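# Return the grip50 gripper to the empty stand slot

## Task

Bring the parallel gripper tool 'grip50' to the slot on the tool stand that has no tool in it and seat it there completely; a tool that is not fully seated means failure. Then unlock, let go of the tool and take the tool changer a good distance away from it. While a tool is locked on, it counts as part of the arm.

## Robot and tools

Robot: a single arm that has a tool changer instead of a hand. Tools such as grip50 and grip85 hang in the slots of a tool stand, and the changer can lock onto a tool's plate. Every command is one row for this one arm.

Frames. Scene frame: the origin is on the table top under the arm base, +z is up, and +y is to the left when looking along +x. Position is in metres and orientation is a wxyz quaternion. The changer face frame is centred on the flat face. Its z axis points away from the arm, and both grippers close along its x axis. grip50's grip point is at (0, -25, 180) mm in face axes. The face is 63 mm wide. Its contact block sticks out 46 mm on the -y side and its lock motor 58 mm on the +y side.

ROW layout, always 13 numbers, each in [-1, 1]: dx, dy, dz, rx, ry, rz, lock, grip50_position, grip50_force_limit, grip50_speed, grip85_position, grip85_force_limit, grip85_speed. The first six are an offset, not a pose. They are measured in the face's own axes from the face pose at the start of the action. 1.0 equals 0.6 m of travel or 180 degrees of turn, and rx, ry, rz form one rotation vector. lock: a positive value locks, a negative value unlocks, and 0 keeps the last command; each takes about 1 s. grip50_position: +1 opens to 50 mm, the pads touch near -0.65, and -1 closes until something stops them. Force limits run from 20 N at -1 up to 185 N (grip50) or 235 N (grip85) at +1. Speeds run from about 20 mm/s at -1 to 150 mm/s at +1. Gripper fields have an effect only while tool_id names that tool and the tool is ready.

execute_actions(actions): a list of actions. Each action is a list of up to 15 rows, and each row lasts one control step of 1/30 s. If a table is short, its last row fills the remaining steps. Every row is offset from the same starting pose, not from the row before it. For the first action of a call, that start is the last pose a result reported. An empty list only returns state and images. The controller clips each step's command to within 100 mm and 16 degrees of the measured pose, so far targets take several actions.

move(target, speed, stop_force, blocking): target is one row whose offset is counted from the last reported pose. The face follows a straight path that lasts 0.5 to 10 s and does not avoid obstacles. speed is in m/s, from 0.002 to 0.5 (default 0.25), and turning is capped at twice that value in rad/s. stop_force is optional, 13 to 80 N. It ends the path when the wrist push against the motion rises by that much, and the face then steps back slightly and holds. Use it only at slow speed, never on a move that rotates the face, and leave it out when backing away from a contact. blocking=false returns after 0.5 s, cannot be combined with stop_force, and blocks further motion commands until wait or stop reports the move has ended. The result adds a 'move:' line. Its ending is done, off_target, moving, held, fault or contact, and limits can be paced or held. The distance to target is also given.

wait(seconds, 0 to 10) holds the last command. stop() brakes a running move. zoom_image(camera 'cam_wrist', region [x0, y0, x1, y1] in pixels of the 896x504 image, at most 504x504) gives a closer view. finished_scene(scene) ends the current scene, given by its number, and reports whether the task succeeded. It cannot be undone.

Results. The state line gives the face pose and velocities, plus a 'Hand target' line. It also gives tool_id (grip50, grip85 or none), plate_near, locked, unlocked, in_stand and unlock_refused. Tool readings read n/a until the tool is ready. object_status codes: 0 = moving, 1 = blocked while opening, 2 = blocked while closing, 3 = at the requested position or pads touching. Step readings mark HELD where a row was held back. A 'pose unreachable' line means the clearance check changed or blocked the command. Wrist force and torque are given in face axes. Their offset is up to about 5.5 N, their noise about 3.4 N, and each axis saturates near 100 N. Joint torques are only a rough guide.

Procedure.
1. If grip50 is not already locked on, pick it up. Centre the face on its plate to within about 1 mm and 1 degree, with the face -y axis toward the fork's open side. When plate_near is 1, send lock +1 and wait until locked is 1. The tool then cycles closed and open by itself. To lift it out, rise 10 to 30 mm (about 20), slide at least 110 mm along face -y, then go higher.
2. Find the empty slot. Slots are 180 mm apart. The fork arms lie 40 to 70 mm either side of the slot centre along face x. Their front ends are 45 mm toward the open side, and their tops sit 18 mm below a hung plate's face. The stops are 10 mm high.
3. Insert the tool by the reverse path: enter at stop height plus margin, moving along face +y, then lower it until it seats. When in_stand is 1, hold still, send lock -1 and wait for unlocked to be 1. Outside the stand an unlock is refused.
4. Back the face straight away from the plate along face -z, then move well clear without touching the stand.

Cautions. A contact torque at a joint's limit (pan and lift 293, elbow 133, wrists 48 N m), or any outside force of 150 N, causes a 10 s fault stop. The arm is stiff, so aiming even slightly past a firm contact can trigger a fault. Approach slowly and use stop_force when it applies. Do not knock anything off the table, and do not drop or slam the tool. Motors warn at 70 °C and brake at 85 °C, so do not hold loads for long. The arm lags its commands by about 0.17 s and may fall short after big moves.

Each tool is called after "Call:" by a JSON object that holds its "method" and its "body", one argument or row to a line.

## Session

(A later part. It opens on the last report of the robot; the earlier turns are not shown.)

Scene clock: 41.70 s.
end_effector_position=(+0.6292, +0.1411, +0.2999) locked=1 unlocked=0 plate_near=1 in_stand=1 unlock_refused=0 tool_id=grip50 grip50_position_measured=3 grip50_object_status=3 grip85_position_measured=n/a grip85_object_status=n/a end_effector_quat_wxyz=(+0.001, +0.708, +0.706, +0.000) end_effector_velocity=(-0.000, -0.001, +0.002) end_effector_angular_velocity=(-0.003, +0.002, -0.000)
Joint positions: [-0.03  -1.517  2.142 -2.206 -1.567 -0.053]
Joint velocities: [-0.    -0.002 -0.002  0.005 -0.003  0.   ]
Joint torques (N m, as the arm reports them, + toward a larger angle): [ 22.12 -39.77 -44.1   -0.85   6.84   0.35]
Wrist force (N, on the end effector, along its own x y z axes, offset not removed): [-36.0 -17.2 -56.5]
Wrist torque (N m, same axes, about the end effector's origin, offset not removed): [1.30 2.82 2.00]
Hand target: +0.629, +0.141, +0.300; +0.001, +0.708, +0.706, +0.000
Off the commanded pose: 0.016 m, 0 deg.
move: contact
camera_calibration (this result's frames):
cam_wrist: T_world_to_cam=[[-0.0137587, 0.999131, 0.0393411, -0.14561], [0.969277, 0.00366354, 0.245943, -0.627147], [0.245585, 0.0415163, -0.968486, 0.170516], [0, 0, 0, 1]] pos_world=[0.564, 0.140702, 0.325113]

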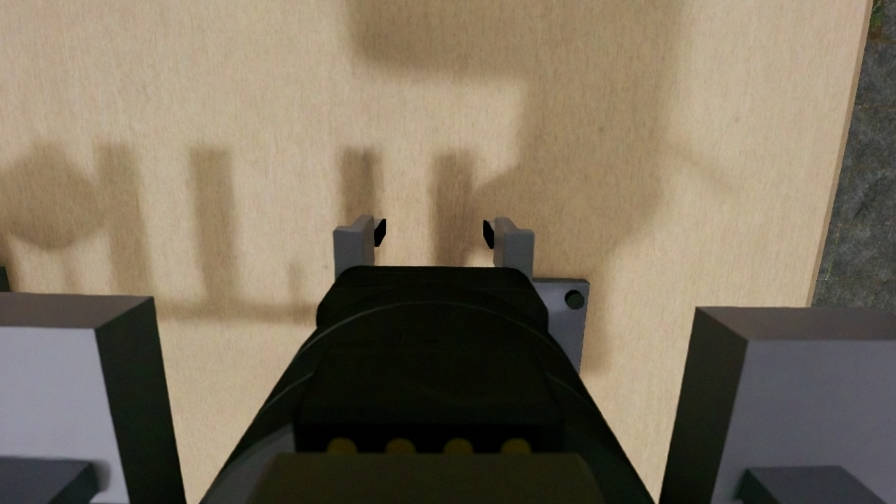

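Call:
{"method": "execute_actions", "body": {
  "actions": [
    [[-0.0006,-0.0004,0,0,0,0.0015,0,1,0,0,0,0,0]],
    [[0,0,0,0,0,0,0,1,0,0,0,0,0]]
  ]
}}

Scene clock: 42.90 s.
end_effector_position=(+0.6290, +0.1408, +0.2999) locked=1 unlocked=0 plate_near=1 in_stand=1 unlock_refused=0 tool_id=grip50 grip50_position_measured=3 grip50_object_status=3 grip85_position_measured=n/a grip85_object_status=n/a end_effector_quat_wxyz=(+0.001, +0.710, +0.704, +0.000) end_effector_velocity=(+0.000, -0.000, -0.001) end_effector_angular_velocity=(-0.001, +0.001, -0.001)
Joint positions: [-0.031 -1.518  2.143 -2.206 -1.567 -0.049]
Joint velocities: [ 0.     0.001 -0.     0.    -0.001  0.001]
Joint torques (N m, as the arm reports them, + toward a larger angle): [ -6.93 -50.05 -28.78  -6.87   0.15   1.45]
Wrist force (N, on the end effector, along its own x y z axes, offset not removed): [-1.9 -4.3 -39.2]
Wrist torque (N m, same axes, about the end effector's origin, offset not removed): [0.67 2.27 -0.22]
Hand target: +0.629, +0.141, +0.300; +0.001, +0.710, +0.704, +0.000
Off the commanded pose: 0.000 m, 0 deg.
Step readings (end_effector_position; steps 1 to 15: 1st action; 16 to 30: 2nd action):
0: (+0.6292, +0.1411, +0.3000)
1: (+0.6292, +0.1411, +0.3000)
2: (+0.6292, +0.1411, +0.3001)
4: (+0.6291, +0.1410, +0.3001)
8: (+0.6290, +0.1409, +0.3000)
15: (+0.6290, +0.1408, +0.2999)
16: (+0.6290, +0.1408, +0.2999)
17: (+0.6290, +0.1408, +0.2999)
19: (+0.6290, +0.1408, +0.2999)
23: (+0.6290, +0.1408, +0.2999)
30: end_effector_position above
camera_calibration (this result's frames):
cam_wrist: T_world_to_cam=[[-0.00923835, 0.999176, 0.0395203, -0.148241], [0.96927, -0.000768039, 0.245997, -0.626316], [0.245825, 0.0405784, -0.968465, 0.170592], [0, 0, 0, 1]] pos_world=[0.563764, 0.140715, 0.325142]

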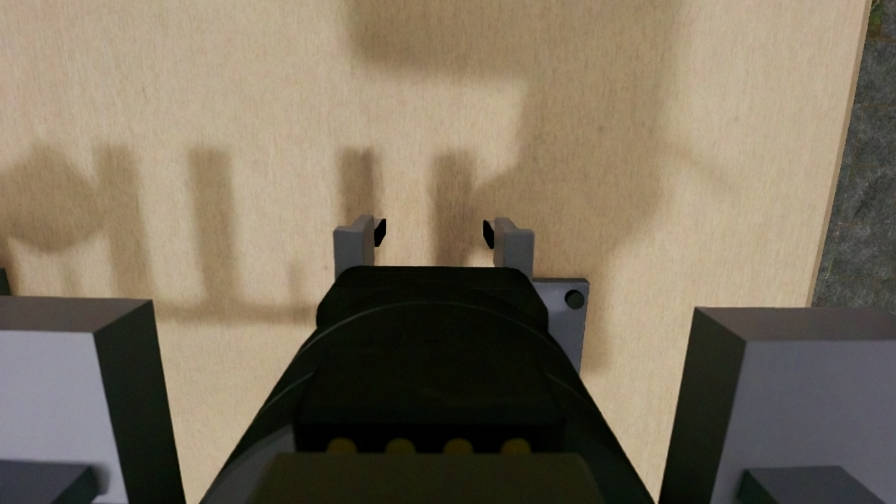

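Call:
{"method": "execute_actions", "body": {
  "actions": [
    [[0,0,-0.0003,0,0,0,-1,1,0,0,0,0,0]],
    [[0,0,0,0,0,0,-1,1,0,0,0,0,0]],
    [[0,0,0,0,0,0,-1,1,0,0,0,0,0]]
  ]
}}

Scene clock: 44.53 s.
end_effector_position=(+0.6289, +0.1408, +0.3000) locked=0 unlocked=1 plate_near=1 in_stand=1 unlock_refused=0 tool_id=none grip50_position_measured=n/a grip50_object_status=n/a grip85_position_measured=n/a grip85_object_status=n/a end_effector_quat_wxyz=(+0.001, +0.710, +0.704, +0.000) end_effector_velocity=(+0.000, -0.000, -0.001) end_effector_angular_velocity=(-0.001, +0.001, -0.001)
Joint positions: [-0.031 -1.518  2.143 -2.206 -1.567 -0.049]
Joint velocities: [-0.     0.002 -0.    -0.    -0.001  0.001]
Joint torques (N m, as the arm reports them, + toward a larger angle): [ -5.28 -56.46 -47.49   0.09   0.07   1.16]
Wrist force (N, on the end effector, along its own x y z axes, offset not removed): [-3.5 2.5 -9.4]
Wrist torque (N m, same axes, about the end effector's origin, offset not removed): [0.02 0.32 -0.09]
Hand target: +0.629, +0.141, +0.300; +0.001, +0.710, +0.704, +0.000
Off the commanded pose: 0.000 m, 0 deg.
Step readings (end_effector_position; steps 1 to 15: 1st action; 16 to 30: 2nd action; 31 to 45: 3rd action):
0: (+0.6290, +0.1408, +0.2999)
1: (+0.6289, +0.1408, +0.2999)
2: (+0.6289, +0.1408, +0.2999)
4: (+0.6289, +0.1408, +0.2999)
8: (+0.6289, +0.1408, +0.2999)
15: (+0.6289, +0.1408, +0.3000)
16: (+0.6289, +0.1408, +0.3000)
17: (+0.6289, +0.1408, +0.3000)
19: (+0.6289, +0.1408, +0.3000)
23: (+0.6289, +0.1408, +0.3000)
30: (+0.6289, +0.1408, +0.3000)
31: (+0.6289, +0.1408, +0.3000)
32: (+0.6289, +0.1408, +0.3000)
34: (+0.6289, +0.1408, +0.3000)
38: (+0.6289, +0.1408, +0.3000)
45: end_effector_position above
camera_calibration (this result's frames):
cam_wrist: T_world_to_cam=[[-0.00923374, 0.999176, 0.0395266, -0.148253], [0.969295, -0.000769946, 0.245898, -0.626303], [0.245726, 0.0405835, -0.968489, 0.170787], [0, 0, 0, 1]] pos_world=[0.563737, 0.140717, 0.325272]

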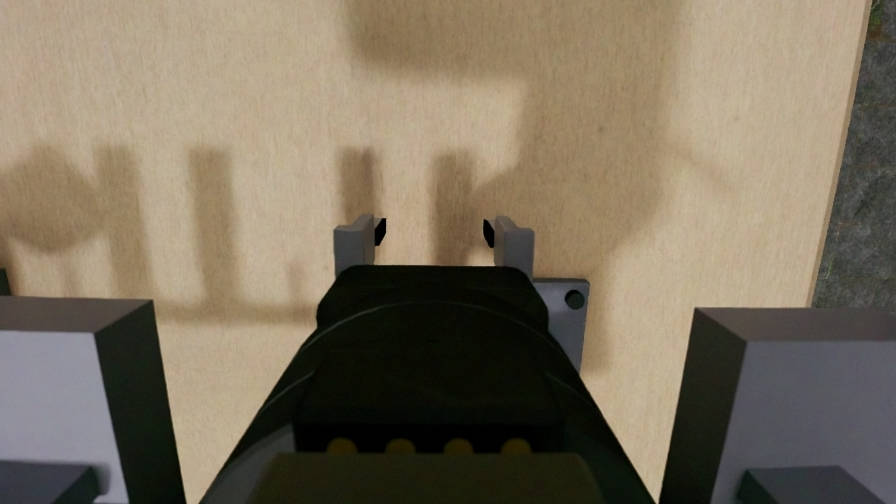

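Call:
{"method": "move", "body": {
  "target": [0,0,-0.25,0,0,0,0,0,0,0,0,0,0],
  "speed": 0.15
}}

Scene clock: 46.23 s.
end_effector_position=(+0.6285, +0.1409, +0.4497) locked=0 unlocked=1 plate_near=0 in_stand=0 unlock_refused=0 tool_id=none grip50_position_measured=n/a grip50_object_status=n/a grip85_position_measured=n/a grip85_object_status=n/a end_effector_quat_wxyz=(+0.001, +0.710, +0.704, +0.000) end_effector_velocity=(+0.000, -0.001, +0.003) end_effector_angular_velocity=(-0.002, -0.000, -0.001)
Joint positions: [-0.032 -1.648  1.975 -1.908 -1.567 -0.05 ]
Joint velocities: [-0.    -0.002 -0.004  0.005 -0.002  0.001]
Joint torques (N m, as the arm reports them, + toward a larger angle): [ -8.48 -58.51 -64.19  -0.96   1.73  -2.98]
Wrist force (N, on the end effector, along its own x y z axes, offset not removed): [-1.3 1.0 1.4]
Wrist torque (N m, same axes, about the end effector's origin, offset not removed): [-0.16 0.16 -0.02]
Hand target: +0.628, +0.141, +0.450; +0.001, +0.710, +0.704, +0.000
Off the commanded pose: 0.000 m, 0 deg.
move: done
camera_calibration (this result's frames):
cam_wrist: T_world_to_cam=[[-0.00923534, 0.999176, 0.0395135, -0.154241], [0.969279, -0.000767902, 0.245963, -0.662666], [0.245791, 0.0405712, -0.968473, 0.31576], [0, 0, 0, 1]] pos_world=[0.563273, 0.140794, 0.474891]

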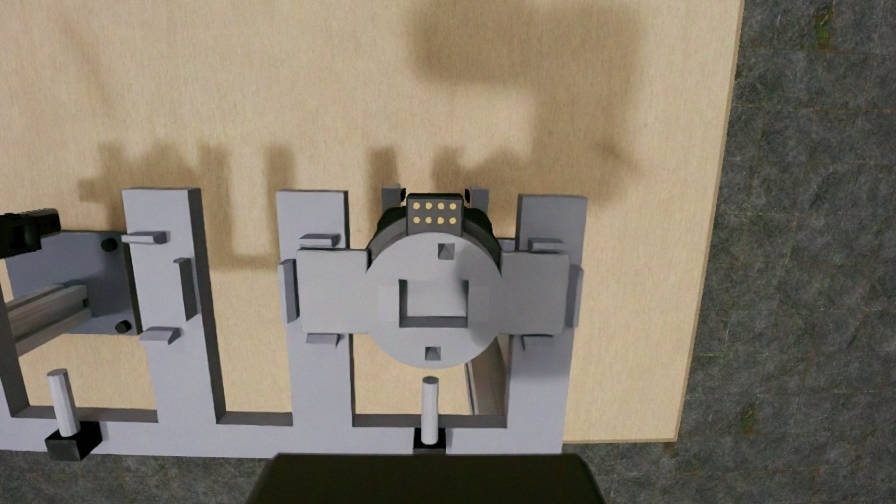

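Seated inside all stops.

Call:
{"method": "finished_scene", "body": {
  "scene": 1
}}

The scene is finished: the task was done.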